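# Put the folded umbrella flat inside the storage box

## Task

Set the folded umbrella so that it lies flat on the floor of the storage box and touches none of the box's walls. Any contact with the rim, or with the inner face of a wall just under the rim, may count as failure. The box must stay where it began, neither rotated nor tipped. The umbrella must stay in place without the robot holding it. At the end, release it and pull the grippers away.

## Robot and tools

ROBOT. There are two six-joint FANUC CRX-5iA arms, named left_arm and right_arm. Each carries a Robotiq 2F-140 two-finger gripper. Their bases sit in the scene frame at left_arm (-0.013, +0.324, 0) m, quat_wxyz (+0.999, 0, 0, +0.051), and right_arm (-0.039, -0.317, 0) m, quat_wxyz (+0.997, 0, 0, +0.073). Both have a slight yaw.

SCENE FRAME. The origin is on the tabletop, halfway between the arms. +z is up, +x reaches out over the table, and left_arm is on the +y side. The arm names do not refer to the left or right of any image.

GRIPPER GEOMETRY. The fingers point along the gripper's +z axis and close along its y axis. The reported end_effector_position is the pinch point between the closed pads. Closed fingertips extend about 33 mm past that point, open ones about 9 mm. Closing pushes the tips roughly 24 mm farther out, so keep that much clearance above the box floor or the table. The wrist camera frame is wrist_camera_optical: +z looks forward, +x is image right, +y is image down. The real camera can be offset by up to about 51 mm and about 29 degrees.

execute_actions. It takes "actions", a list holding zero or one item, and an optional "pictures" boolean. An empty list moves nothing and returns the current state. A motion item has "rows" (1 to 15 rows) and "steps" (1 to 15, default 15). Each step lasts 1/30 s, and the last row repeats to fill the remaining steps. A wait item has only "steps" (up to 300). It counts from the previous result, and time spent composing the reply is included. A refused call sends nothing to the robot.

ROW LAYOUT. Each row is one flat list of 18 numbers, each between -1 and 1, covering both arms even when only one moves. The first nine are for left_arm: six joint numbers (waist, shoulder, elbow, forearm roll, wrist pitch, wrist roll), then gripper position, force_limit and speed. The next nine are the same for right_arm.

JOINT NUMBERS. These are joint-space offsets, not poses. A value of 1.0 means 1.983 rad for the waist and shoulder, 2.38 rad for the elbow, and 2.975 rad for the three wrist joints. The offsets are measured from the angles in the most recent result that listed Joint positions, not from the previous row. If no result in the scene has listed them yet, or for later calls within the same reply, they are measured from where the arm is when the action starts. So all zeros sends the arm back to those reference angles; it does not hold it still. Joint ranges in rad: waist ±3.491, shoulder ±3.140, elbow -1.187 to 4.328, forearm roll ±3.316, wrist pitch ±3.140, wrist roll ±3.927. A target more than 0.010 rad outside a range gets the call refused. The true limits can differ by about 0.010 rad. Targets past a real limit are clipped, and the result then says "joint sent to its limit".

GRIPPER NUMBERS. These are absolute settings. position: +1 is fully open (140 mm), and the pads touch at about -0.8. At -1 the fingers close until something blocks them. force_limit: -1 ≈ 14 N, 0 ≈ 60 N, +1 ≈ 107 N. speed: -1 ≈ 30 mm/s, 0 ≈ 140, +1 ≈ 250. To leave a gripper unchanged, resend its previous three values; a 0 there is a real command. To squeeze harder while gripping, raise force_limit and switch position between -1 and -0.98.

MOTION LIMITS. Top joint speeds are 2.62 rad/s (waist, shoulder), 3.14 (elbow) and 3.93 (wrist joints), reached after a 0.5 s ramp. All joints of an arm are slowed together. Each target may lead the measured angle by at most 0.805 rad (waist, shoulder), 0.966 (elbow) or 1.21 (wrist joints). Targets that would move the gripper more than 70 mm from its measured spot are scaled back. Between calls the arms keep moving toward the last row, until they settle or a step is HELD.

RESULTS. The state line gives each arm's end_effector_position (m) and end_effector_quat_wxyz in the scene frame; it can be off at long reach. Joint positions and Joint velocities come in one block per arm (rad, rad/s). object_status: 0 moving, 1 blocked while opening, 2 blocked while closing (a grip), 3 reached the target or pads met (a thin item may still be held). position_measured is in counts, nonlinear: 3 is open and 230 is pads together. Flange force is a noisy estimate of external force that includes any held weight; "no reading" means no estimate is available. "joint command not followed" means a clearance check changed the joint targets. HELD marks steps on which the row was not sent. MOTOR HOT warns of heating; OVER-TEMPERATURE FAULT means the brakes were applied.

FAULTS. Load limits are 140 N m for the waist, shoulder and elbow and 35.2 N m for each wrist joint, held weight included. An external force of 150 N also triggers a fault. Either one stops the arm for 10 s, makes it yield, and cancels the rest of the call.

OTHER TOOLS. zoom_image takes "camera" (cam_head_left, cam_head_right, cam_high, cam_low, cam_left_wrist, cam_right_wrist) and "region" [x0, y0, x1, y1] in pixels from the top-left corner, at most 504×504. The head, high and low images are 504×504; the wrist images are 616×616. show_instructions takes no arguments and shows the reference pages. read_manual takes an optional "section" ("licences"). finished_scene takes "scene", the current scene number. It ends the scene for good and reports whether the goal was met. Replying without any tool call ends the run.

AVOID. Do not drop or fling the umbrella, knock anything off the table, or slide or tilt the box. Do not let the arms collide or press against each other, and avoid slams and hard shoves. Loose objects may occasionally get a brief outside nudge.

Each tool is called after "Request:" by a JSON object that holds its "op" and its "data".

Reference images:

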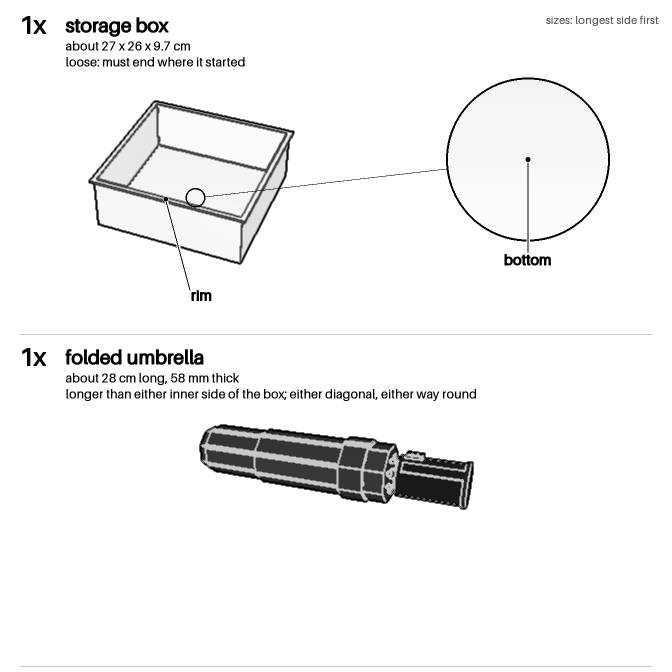

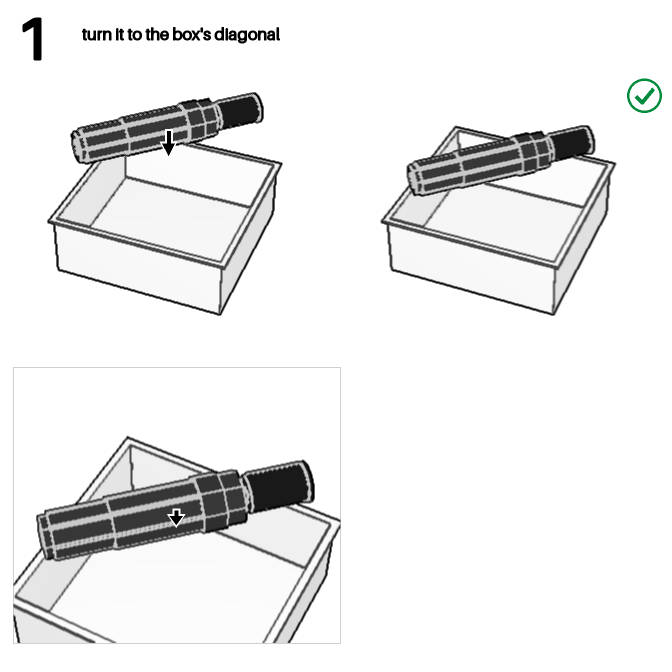

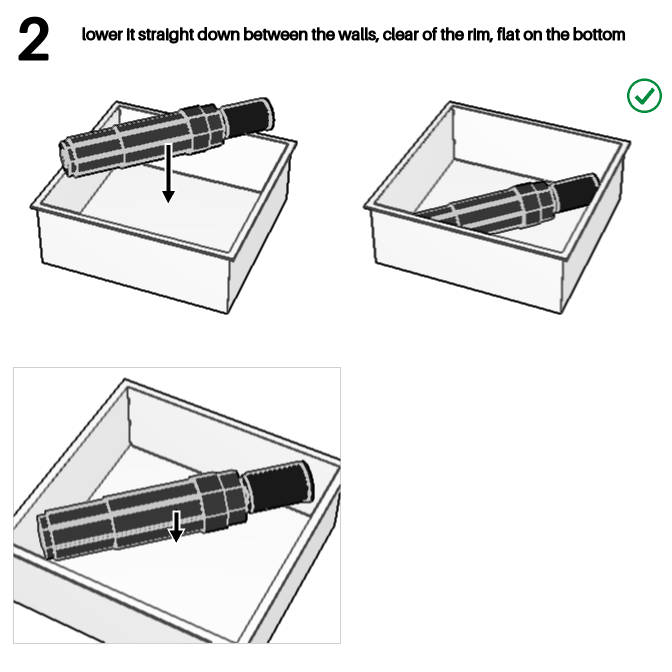

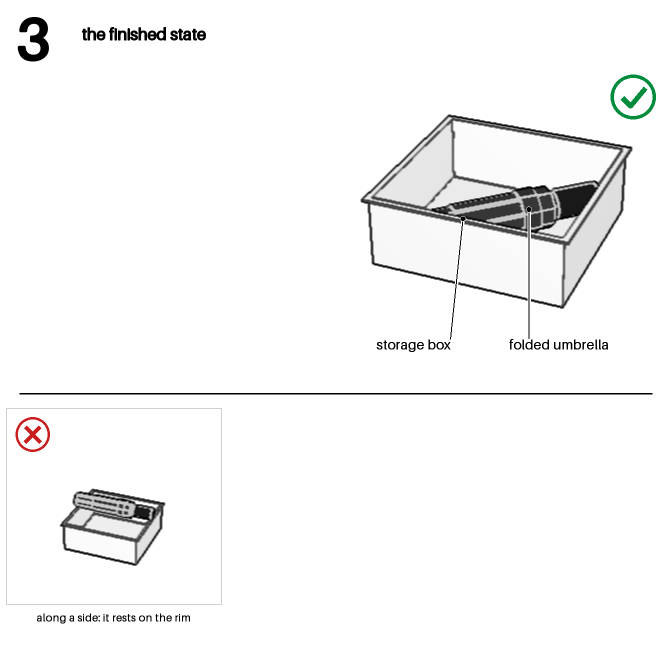

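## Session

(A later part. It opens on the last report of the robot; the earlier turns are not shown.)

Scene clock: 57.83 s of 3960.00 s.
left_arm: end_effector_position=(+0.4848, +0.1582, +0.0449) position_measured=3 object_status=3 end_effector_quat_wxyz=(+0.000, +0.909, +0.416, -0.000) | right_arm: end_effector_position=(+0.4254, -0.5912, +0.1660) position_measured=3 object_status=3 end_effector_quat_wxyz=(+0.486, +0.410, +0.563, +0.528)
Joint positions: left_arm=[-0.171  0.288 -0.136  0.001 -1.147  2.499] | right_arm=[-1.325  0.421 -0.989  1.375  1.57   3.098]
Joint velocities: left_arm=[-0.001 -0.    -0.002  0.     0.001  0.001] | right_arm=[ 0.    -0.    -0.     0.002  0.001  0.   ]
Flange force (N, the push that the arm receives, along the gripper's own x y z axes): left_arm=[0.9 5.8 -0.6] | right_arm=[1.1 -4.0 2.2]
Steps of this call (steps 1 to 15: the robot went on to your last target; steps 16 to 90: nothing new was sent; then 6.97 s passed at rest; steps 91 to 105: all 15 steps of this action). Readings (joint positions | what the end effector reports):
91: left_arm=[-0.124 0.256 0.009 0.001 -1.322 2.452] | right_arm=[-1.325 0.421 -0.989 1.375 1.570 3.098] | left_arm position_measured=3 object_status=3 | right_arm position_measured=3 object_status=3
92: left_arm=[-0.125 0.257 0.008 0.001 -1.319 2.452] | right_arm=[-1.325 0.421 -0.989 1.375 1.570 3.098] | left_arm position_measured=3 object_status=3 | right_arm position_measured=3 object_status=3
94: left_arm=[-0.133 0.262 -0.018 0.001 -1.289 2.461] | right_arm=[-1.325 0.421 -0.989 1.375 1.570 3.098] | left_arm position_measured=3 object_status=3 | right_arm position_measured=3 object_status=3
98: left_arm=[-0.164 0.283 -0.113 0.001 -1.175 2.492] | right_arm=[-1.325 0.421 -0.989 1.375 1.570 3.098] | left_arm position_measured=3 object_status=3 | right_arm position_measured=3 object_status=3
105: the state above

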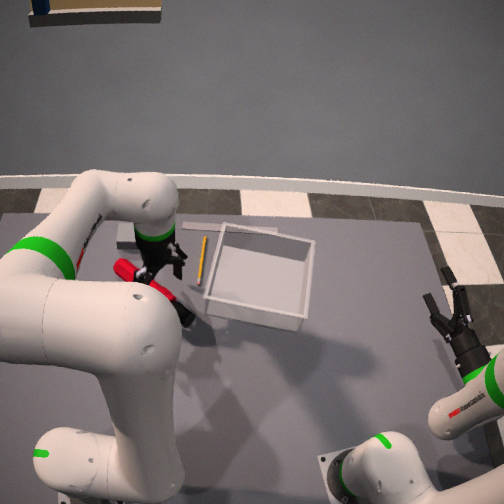

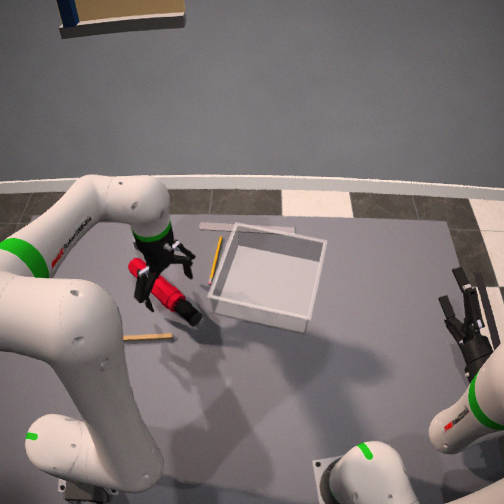

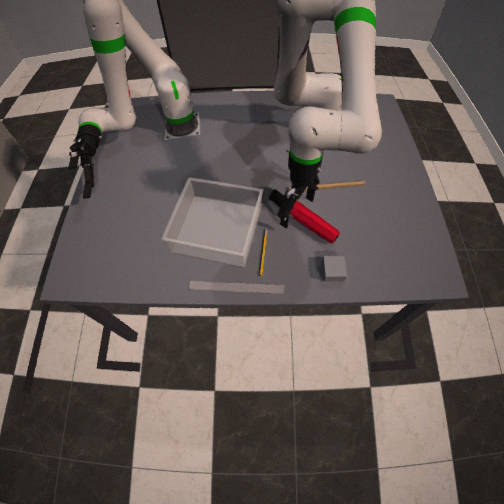

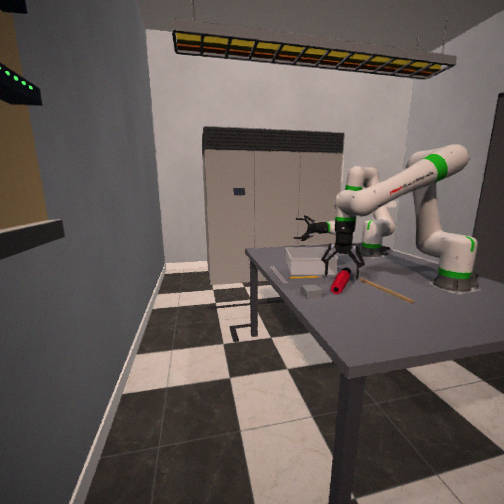

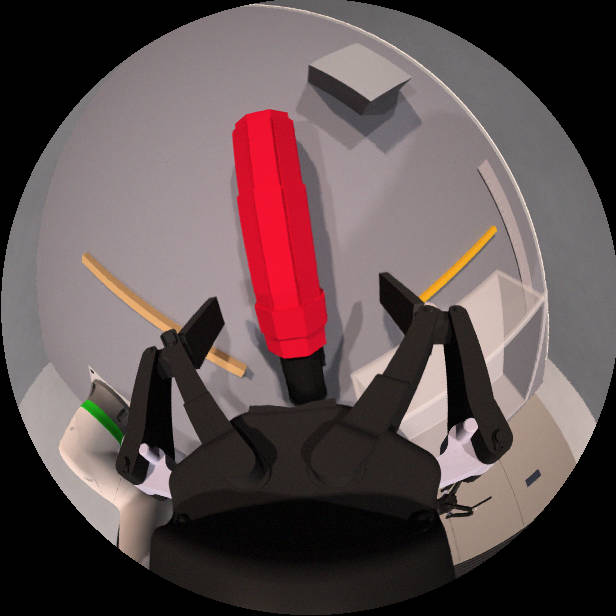

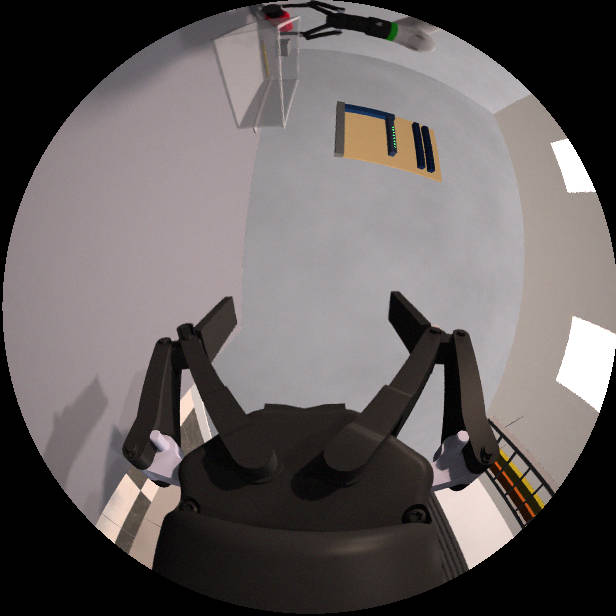

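Request:
{"op": "execute_actions", "data": {"actions": [{"rows":[[0.019,0.0056,-0.0032,0,0.0064,-0.0126,1,0,0,0,0,0,0,0,0,1,0,0]],"steps":12}]}}

Request:
{"op": "execute_actions", "data": {"actions": [{"rows":[[0,0,0,0,0,0,-1,0,-0.3,0,0,0,0,0,0,1,0,0]],"steps":15}]}}

Request:
{"op": "execute_actions", "data": {"actions": [{"steps":15}]}}

Scene clock: 67.47 s of 3960.00 s.
left_arm: end_effector_position=(+0.4918, +0.1770, +0.0362) position_measured=3 object_status=3 end_effector_quat_wxyz=(+0.000, +0.909, +0.416, +0.000) | right_arm: end_effector_position=(+0.4254, -0.5912, +0.1660) position_measured=3 object_status=3 end_effector_quat_wxyz=(+0.486, +0.410, +0.563, +0.528)
Joint positions: left_arm=[-0.134  0.299 -0.144  0.001 -1.128  2.462] | right_arm=[-1.325  0.421 -0.989  1.375  1.57   3.098]
Joint velocities: left_arm=[ 0.002 -0.001 -0.     0.001  0.    -0.001] | right_arm=[-0.     0.     0.     0.001  0.    -0.   ]
Flange force (N, the push that the arm receives, along the gripper's own x y z axes): left_arm=[0.7 2.5 -0.3] | right_arm=[-0.1 -5.4 0.4]
Steps of this call (steps 1 to 15: the robot went on to your last target; steps 16 to 90: nothing new was sent; then 6.23 s passed at rest; steps 91 to 102: all 12 steps of this action). Readings (joint positions | what the end effector reports):
91: left_arm=[-0.171 0.288 -0.136 0.001 -1.147 2.499] | right_arm=[-1.325 0.421 -0.989 1.375 1.570 3.098] | left_arm position_measured=3 object_status=3 | right_arm position_measured=3 object_status=3
92: left_arm=[-0.170 0.289 -0.136 0.001 -1.145 2.498] | right_arm=[-1.325 0.421 -0.989 1.375 1.570 3.098] | left_arm position_measured=3 object_status=3 | right_arm position_measured=3 object_status=3
94: left_arm=[-0.151 0.294 -0.140 0.001 -1.136 2.478] | right_arm=[-1.325 0.421 -0.989 1.375 1.570 3.098] | left_arm position_measured=3 object_status=3 | right_arm position_measured=3 object_status=3
98: left_arm=[-0.134 0.299 -0.143 0.001 -1.128 2.462] | right_arm=[-1.325 0.421 -0.989 1.375 1.570 3.098] | left_arm position_measured=3 object_status=3 | right_arm position_measured=3 object_status=3
102: the state above

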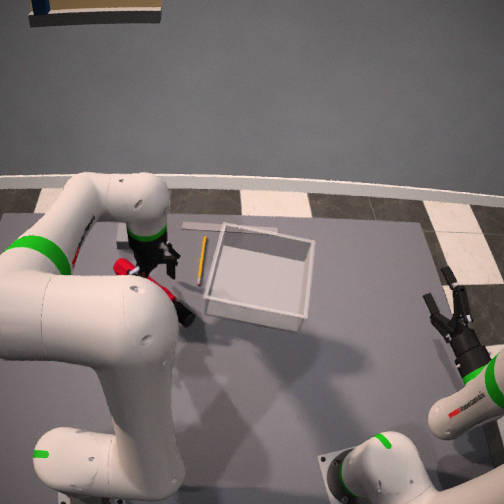

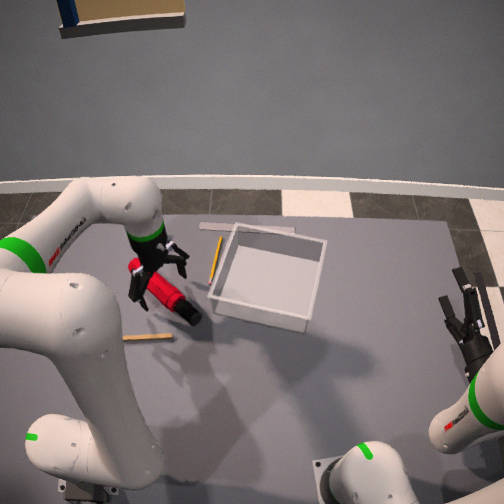

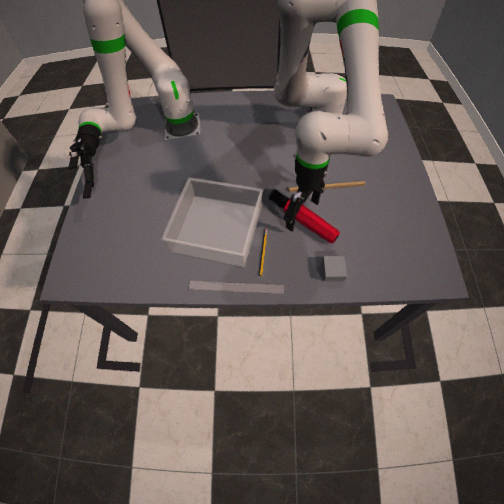

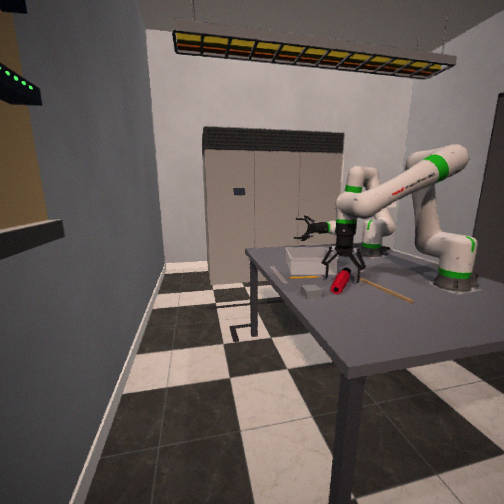

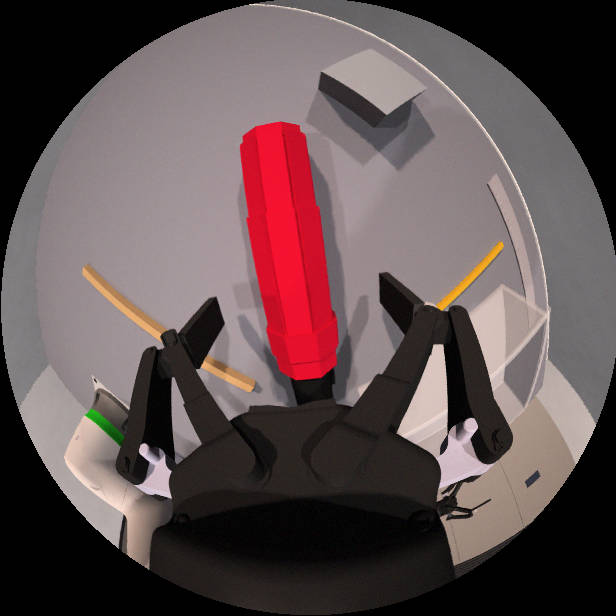

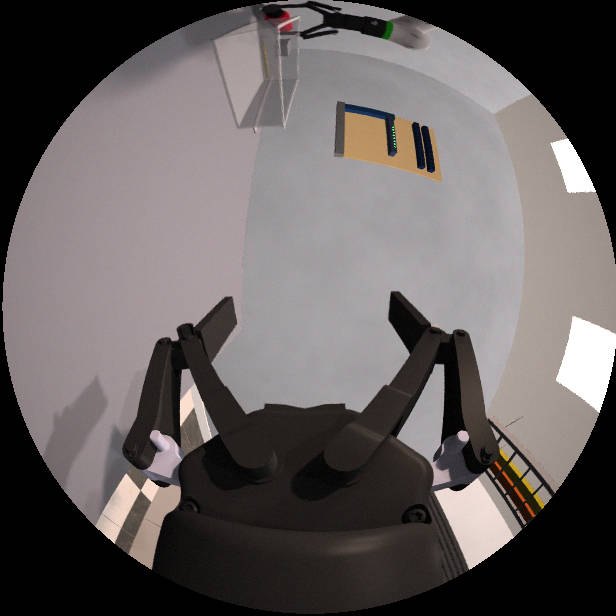

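Scene clock: 67.97 s of 3960.00 s.
left_arm: end_effector_position=(+0.4918, +0.1771, +0.0362) position_measured=80 object_status=0 end_effector_quat_wxyz=(+0.000, +0.909, +0.416, +0.000) | right_arm: end_effector_position=(+0.4254, -0.5912, +0.1660) position_measured=3 object_status=3 end_effector_quat_wxyz=(+0.486, +0.410, +0.563, +0.528)
Joint positions: left_arm=[-0.134  0.299 -0.144  0.001 -1.128  2.462] | right_arm=[-1.325  0.421 -0.989  1.375  1.57   3.098]
Joint velocities: left_arm=[ 0.    -0.001 -0.    -0.    -0.     0.   ] | right_arm=[ 0.    -0.001 -0.001  0.001  0.    -0.001]
Flange force (N, the push that the arm receives, along the gripper's own x y z axes): left_arm=[1.8 3.2 -1.8] | right_arm=[-0.2 -4.9 0.1]
Steps of this call (steps 1 to 15: all 15 steps of this action). Readings (joint positions | what the end effector reports):
1: left_arm=[-0.134 0.299 -0.144 0.001 -1.128 2.462] | right_arm=[-1.325 0.421 -0.989 1.375 1.570 3.098] | left_arm position_measured=3 object_status=0 | right_arm position_measured=3 object_status=3
2: left_arm=[-0.134 0.299 -0.144 0.001 -1.128 2.462] | right_arm=[-1.325 0.421 -0.989 1.375 1.570 3.098] | left_arm position_measured=5 object_status=0 | right_arm position_measured=3 object_status=3
4: left_arm=[-0.134 0.299 -0.144 0.001 -1.128 2.462] | right_arm=[-1.325 0.421 -0.989 1.375 1.570 3.098] | left_arm position_measured=16 object_status=0 | right_arm position_measured=3 object_status=3
8: left_arm=[-0.134 0.299 -0.144 0.001 -1.128 2.462] | right_arm=[-1.325 0.421 -0.989 1.375 1.570 3.098] | left_arm position_measured=39 object_status=0 | right_arm position_measured=3 object_status=3
15: the state above

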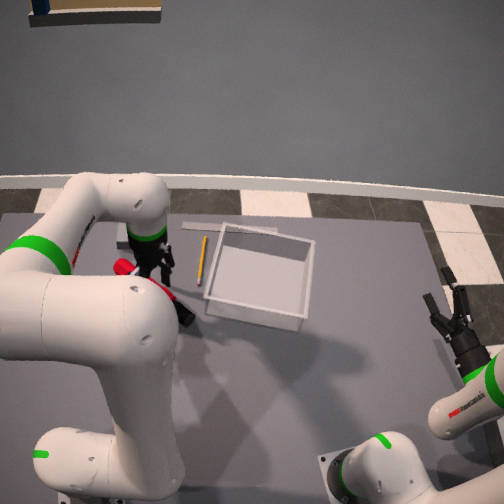

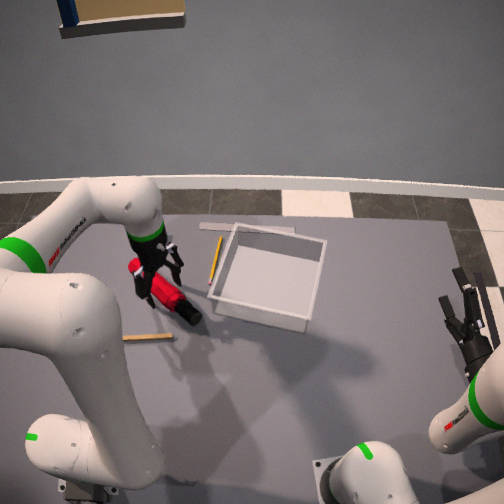

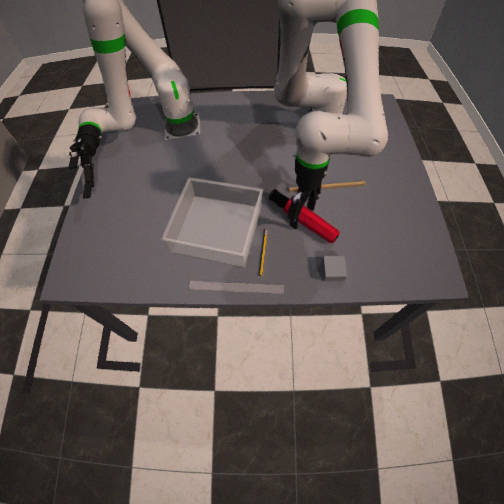

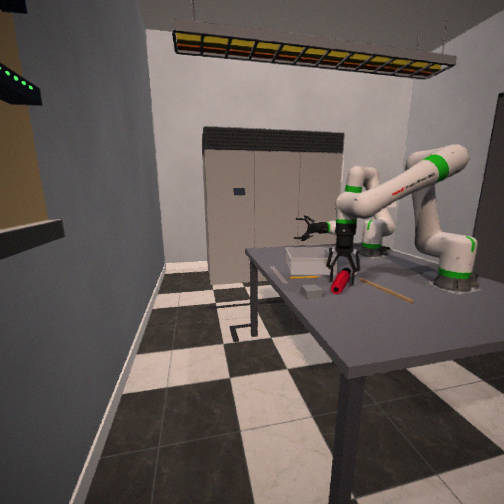

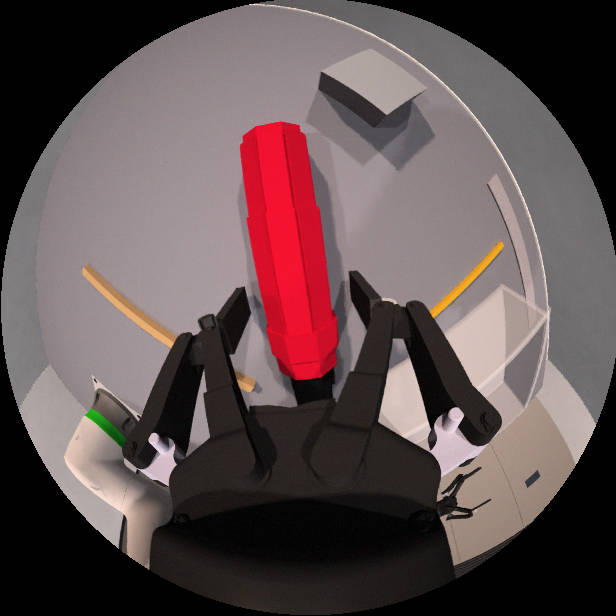

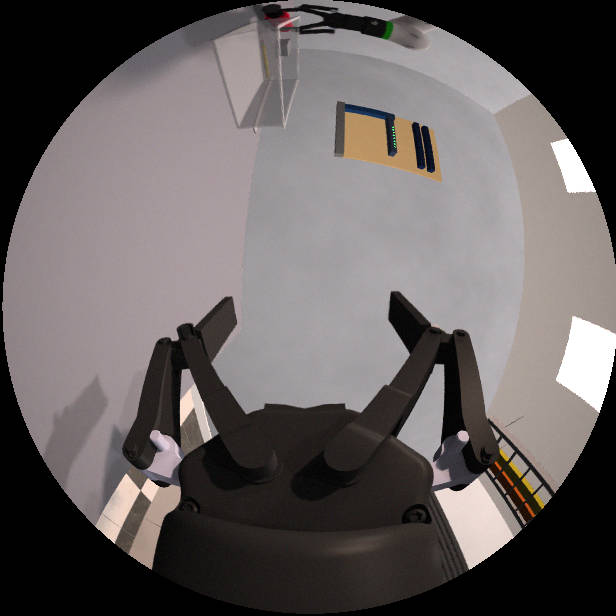

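Scene clock: 68.47 s of 3960.00 s.
left_arm: end_effector_position=(+0.4918, +0.1771, +0.0362) position_measured=166 object_status=0 end_effector_quat_wxyz=(+0.000, +0.909, +0.416, +0.000) | right_arm: end_effector_position=(+0.4254, -0.5912, +0.1660) position_measured=3 object_status=3 end_effector_quat_wxyz=(+0.486, +0.410, +0.563, +0.528)
Joint positions: left_arm=[-0.134  0.299 -0.144  0.001 -1.128  2.462] | right_arm=[-1.325  0.421 -0.989  1.375  1.57   3.098]
Joint velocities: left_arm=[-0.001  0.     0.    -0.001 -0.    -0.001] | right_arm=[ 0.001 -0.     0.001 -0.002  0.    -0.   ]
Flange force (N, the push that the arm receives, along the gripper's own x y z axes): left_arm=[0.5 1.4 -12.8] | right_arm=[0.4 -4.6 0.0]
Steps of this call (steps 1 to 15: the robot went on to your last target). Readings (joint positions | what the end effector reports):
1: left_arm=[-0.134 0.299 -0.144 0.001 -1.128 2.462] | right_arm=[-1.325 0.421 -0.989 1.375 1.570 3.098] | left_arm position_measured=86 object_status=0 | right_arm position_measured=3 object_status=3
2: left_arm=[-0.134 0.299 -0.144 0.001 -1.128 2.462] | right_arm=[-1.325 0.421 -0.989 1.375 1.570 3.098] | left_arm position_measured=91 object_status=0 | right_arm position_measured=3 object_status=3
4: left_arm=[-0.134 0.299 -0.144 0.001 -1.128 2.462] | right_arm=[-1.325 0.421 -0.989 1.375 1.570 3.098] | left_arm position_measured=103 object_status=0 | right_arm position_measured=3 object_status=3
8: left_arm=[-0.134 0.299 -0.144 0.001 -1.128 2.462] | right_arm=[-1.325 0.421 -0.989 1.375 1.570 3.098] | left_arm position_measured=126 object_status=0 | right_arm position_measured=3 object_status=3
15: the state above
All arms were judged still, so your last target was given up. Only a new action makes them travel on or press farther. Fingers that are still opening or closing keep moving.

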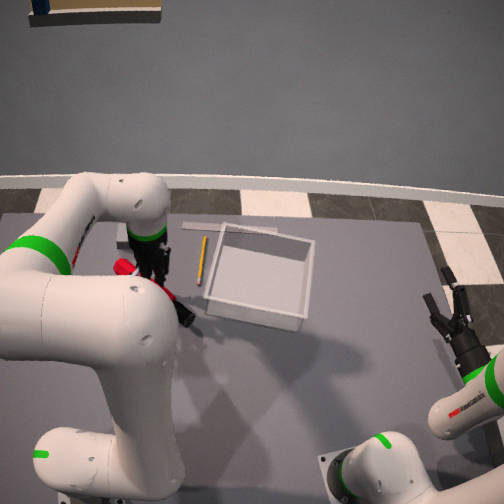

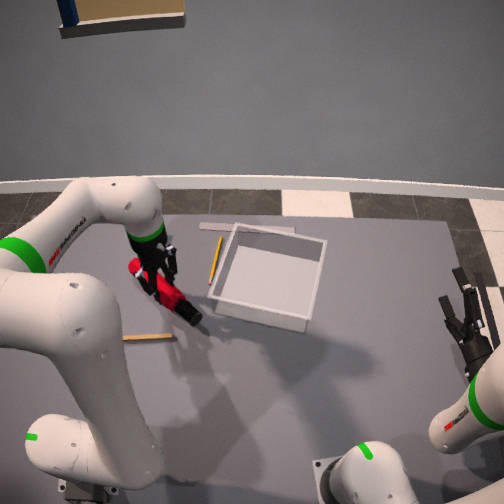

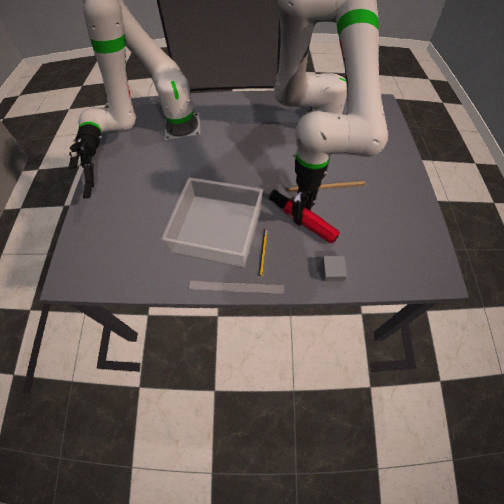

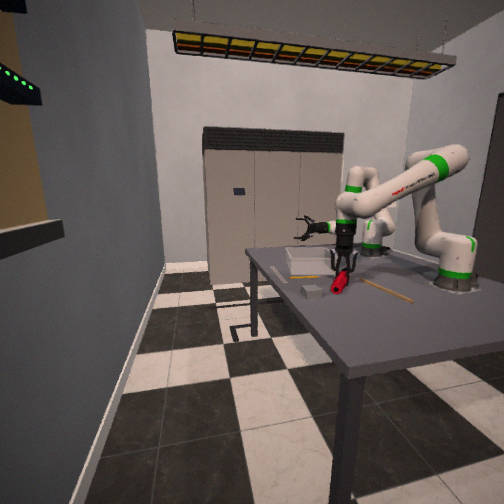

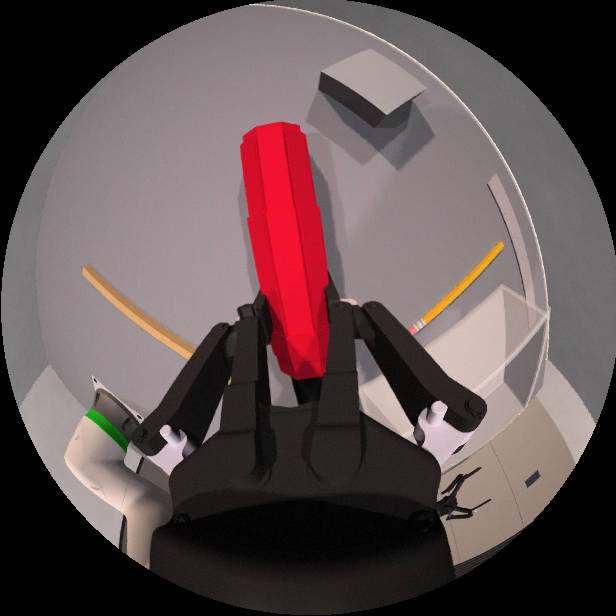

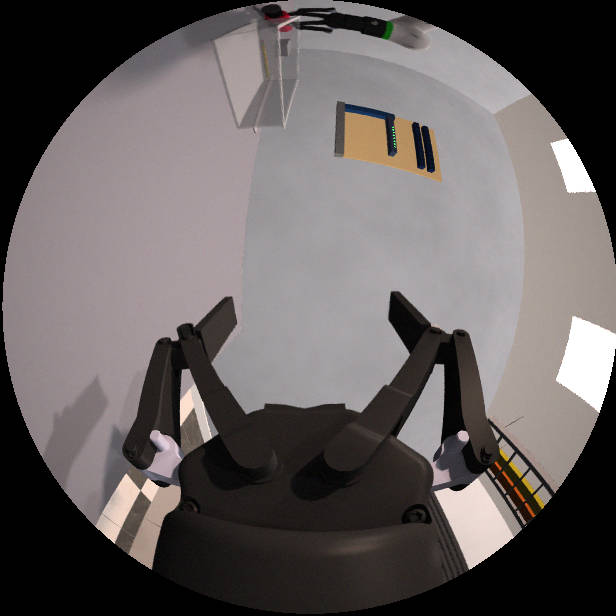

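Request:
{"op": "execute_actions", "data": {"actions": [{"rows":[[0,-0.049,0.096,0,-0.1096,0,-1,0,-0.3,0,0,0,0,0,0,1,0,0]],"steps":15}]}}

Request:
{"op": "zoom_image", "data": {"camera": "cam_high", "region": [140,150,360,300]}}

Scene clock: 78.47 s of 3960.00 s.
left_arm: end_effector_position=(+0.4917, +0.1770, +0.1792) position_measured=168 object_status=2 end_effector_quat_wxyz=(+0.000, +0.909, +0.416, +0.000) | right_arm: end_effector_position=(+0.4254, -0.5912, +0.1660) position_measured=3 object_status=3 end_effector_quat_wxyz=(+0.486, +0.410, +0.563, +0.528)
Joint positions: left_arm=[-0.134  0.202  0.083  0.001 -1.451  2.462] | right_arm=[-1.325  0.421 -0.989  1.375  1.57   3.098]
Joint velocities: left_arm=[ 0.    -0.025  0.06   0.001 -0.091  0.   ] | right_arm=[ 0. -0.  0.  0.  0.  0.]
Flange force (N, the push that the arm receives, along the gripper's own x y z axes): left_arm=[-1.8 -1.6 -21.6] | right_arm=[1.3 -4.6 -0.3]
Steps of this call (steps 1 to 90: nothing new was sent; then 6.50 s passed at rest; steps 91 to 105: all 15 steps of this action). Readings (joint positions | what the end effector reports):
91: left_arm=[-0.134 0.299 -0.144 0.001 -1.128 2.462] | right_arm=[-1.325 0.421 -0.989 1.375 1.570 3.098] | left_arm position_measured=168 object_status=2 | right_arm position_measured=3 object_status=3
92: left_arm=[-0.134 0.298 -0.142 0.001 -1.131 2.462] | right_arm=[-1.325 0.421 -0.989 1.375 1.570 3.098] | left_arm position_measured=168 object_status=2 | right_arm position_measured=3 object_status=3
94: left_arm=[-0.134 0.289 -0.120 0.001 -1.162 2.462] | right_arm=[-1.325 0.421 -0.989 1.375 1.570 3.098] | left_arm position_measured=168 object_status=2 | right_arm position_measured=3 object_status=3
98: left_arm=[-0.134 0.250 -0.028 0.001 -1.292 2.462] | right_arm=[-1.325 0.421 -0.989 1.375 1.570 3.098] | left_arm position_measured=168 object_status=2 | right_arm position_measured=3 object_status=3
105: the state above

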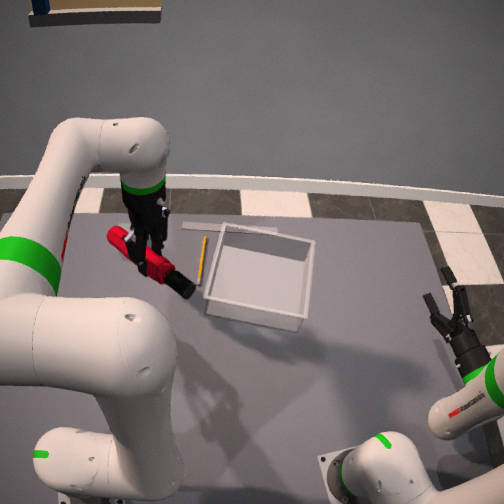

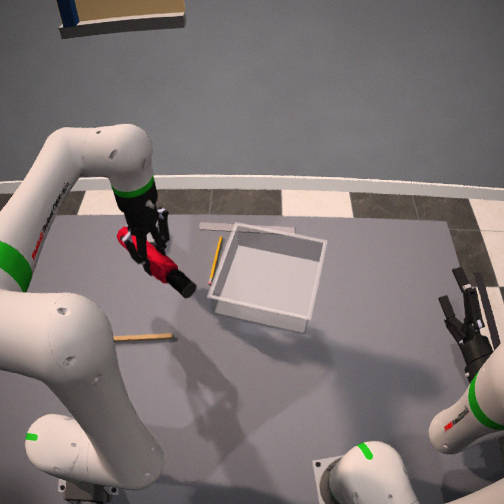

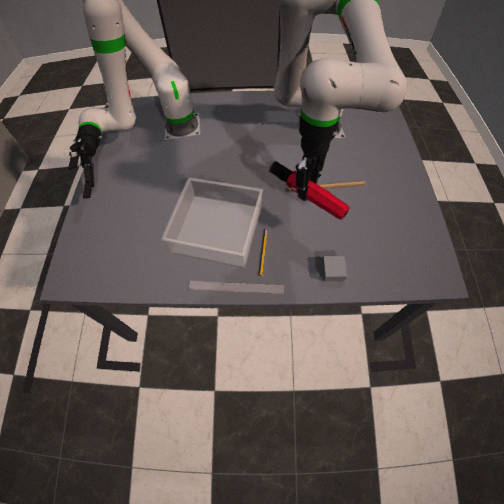

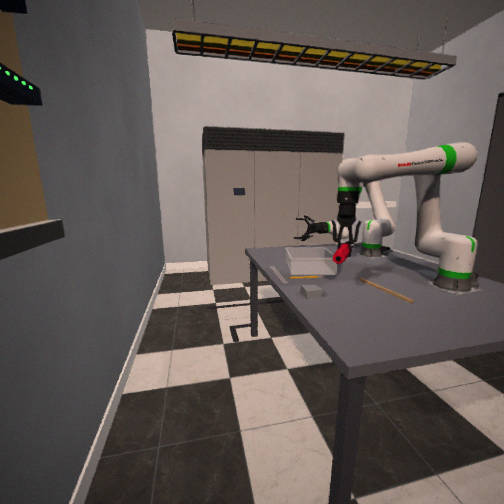

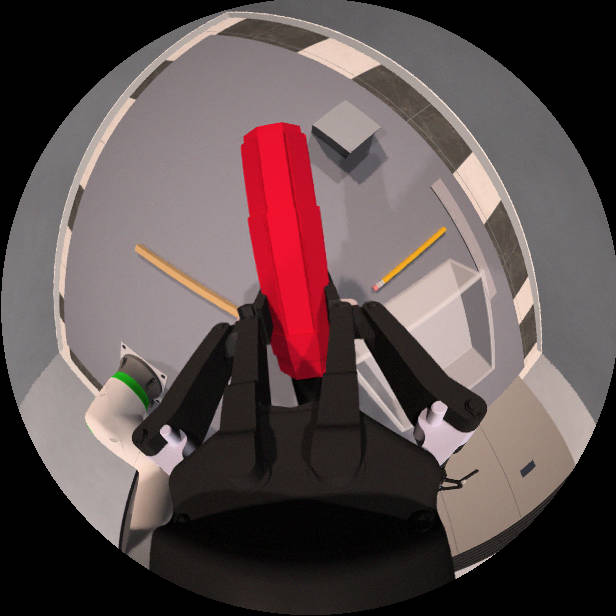

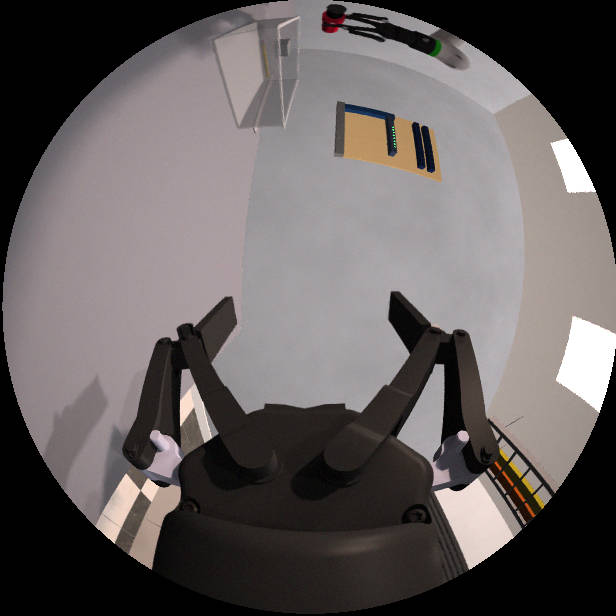

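Region (140, 150, 360, 300) of cam_high's 504x504 image, scaled by 2.291, with more detail than that image has; it fills the top 344 rows of this view, and the rest is white.

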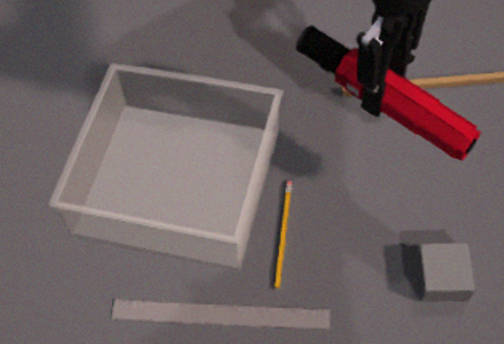

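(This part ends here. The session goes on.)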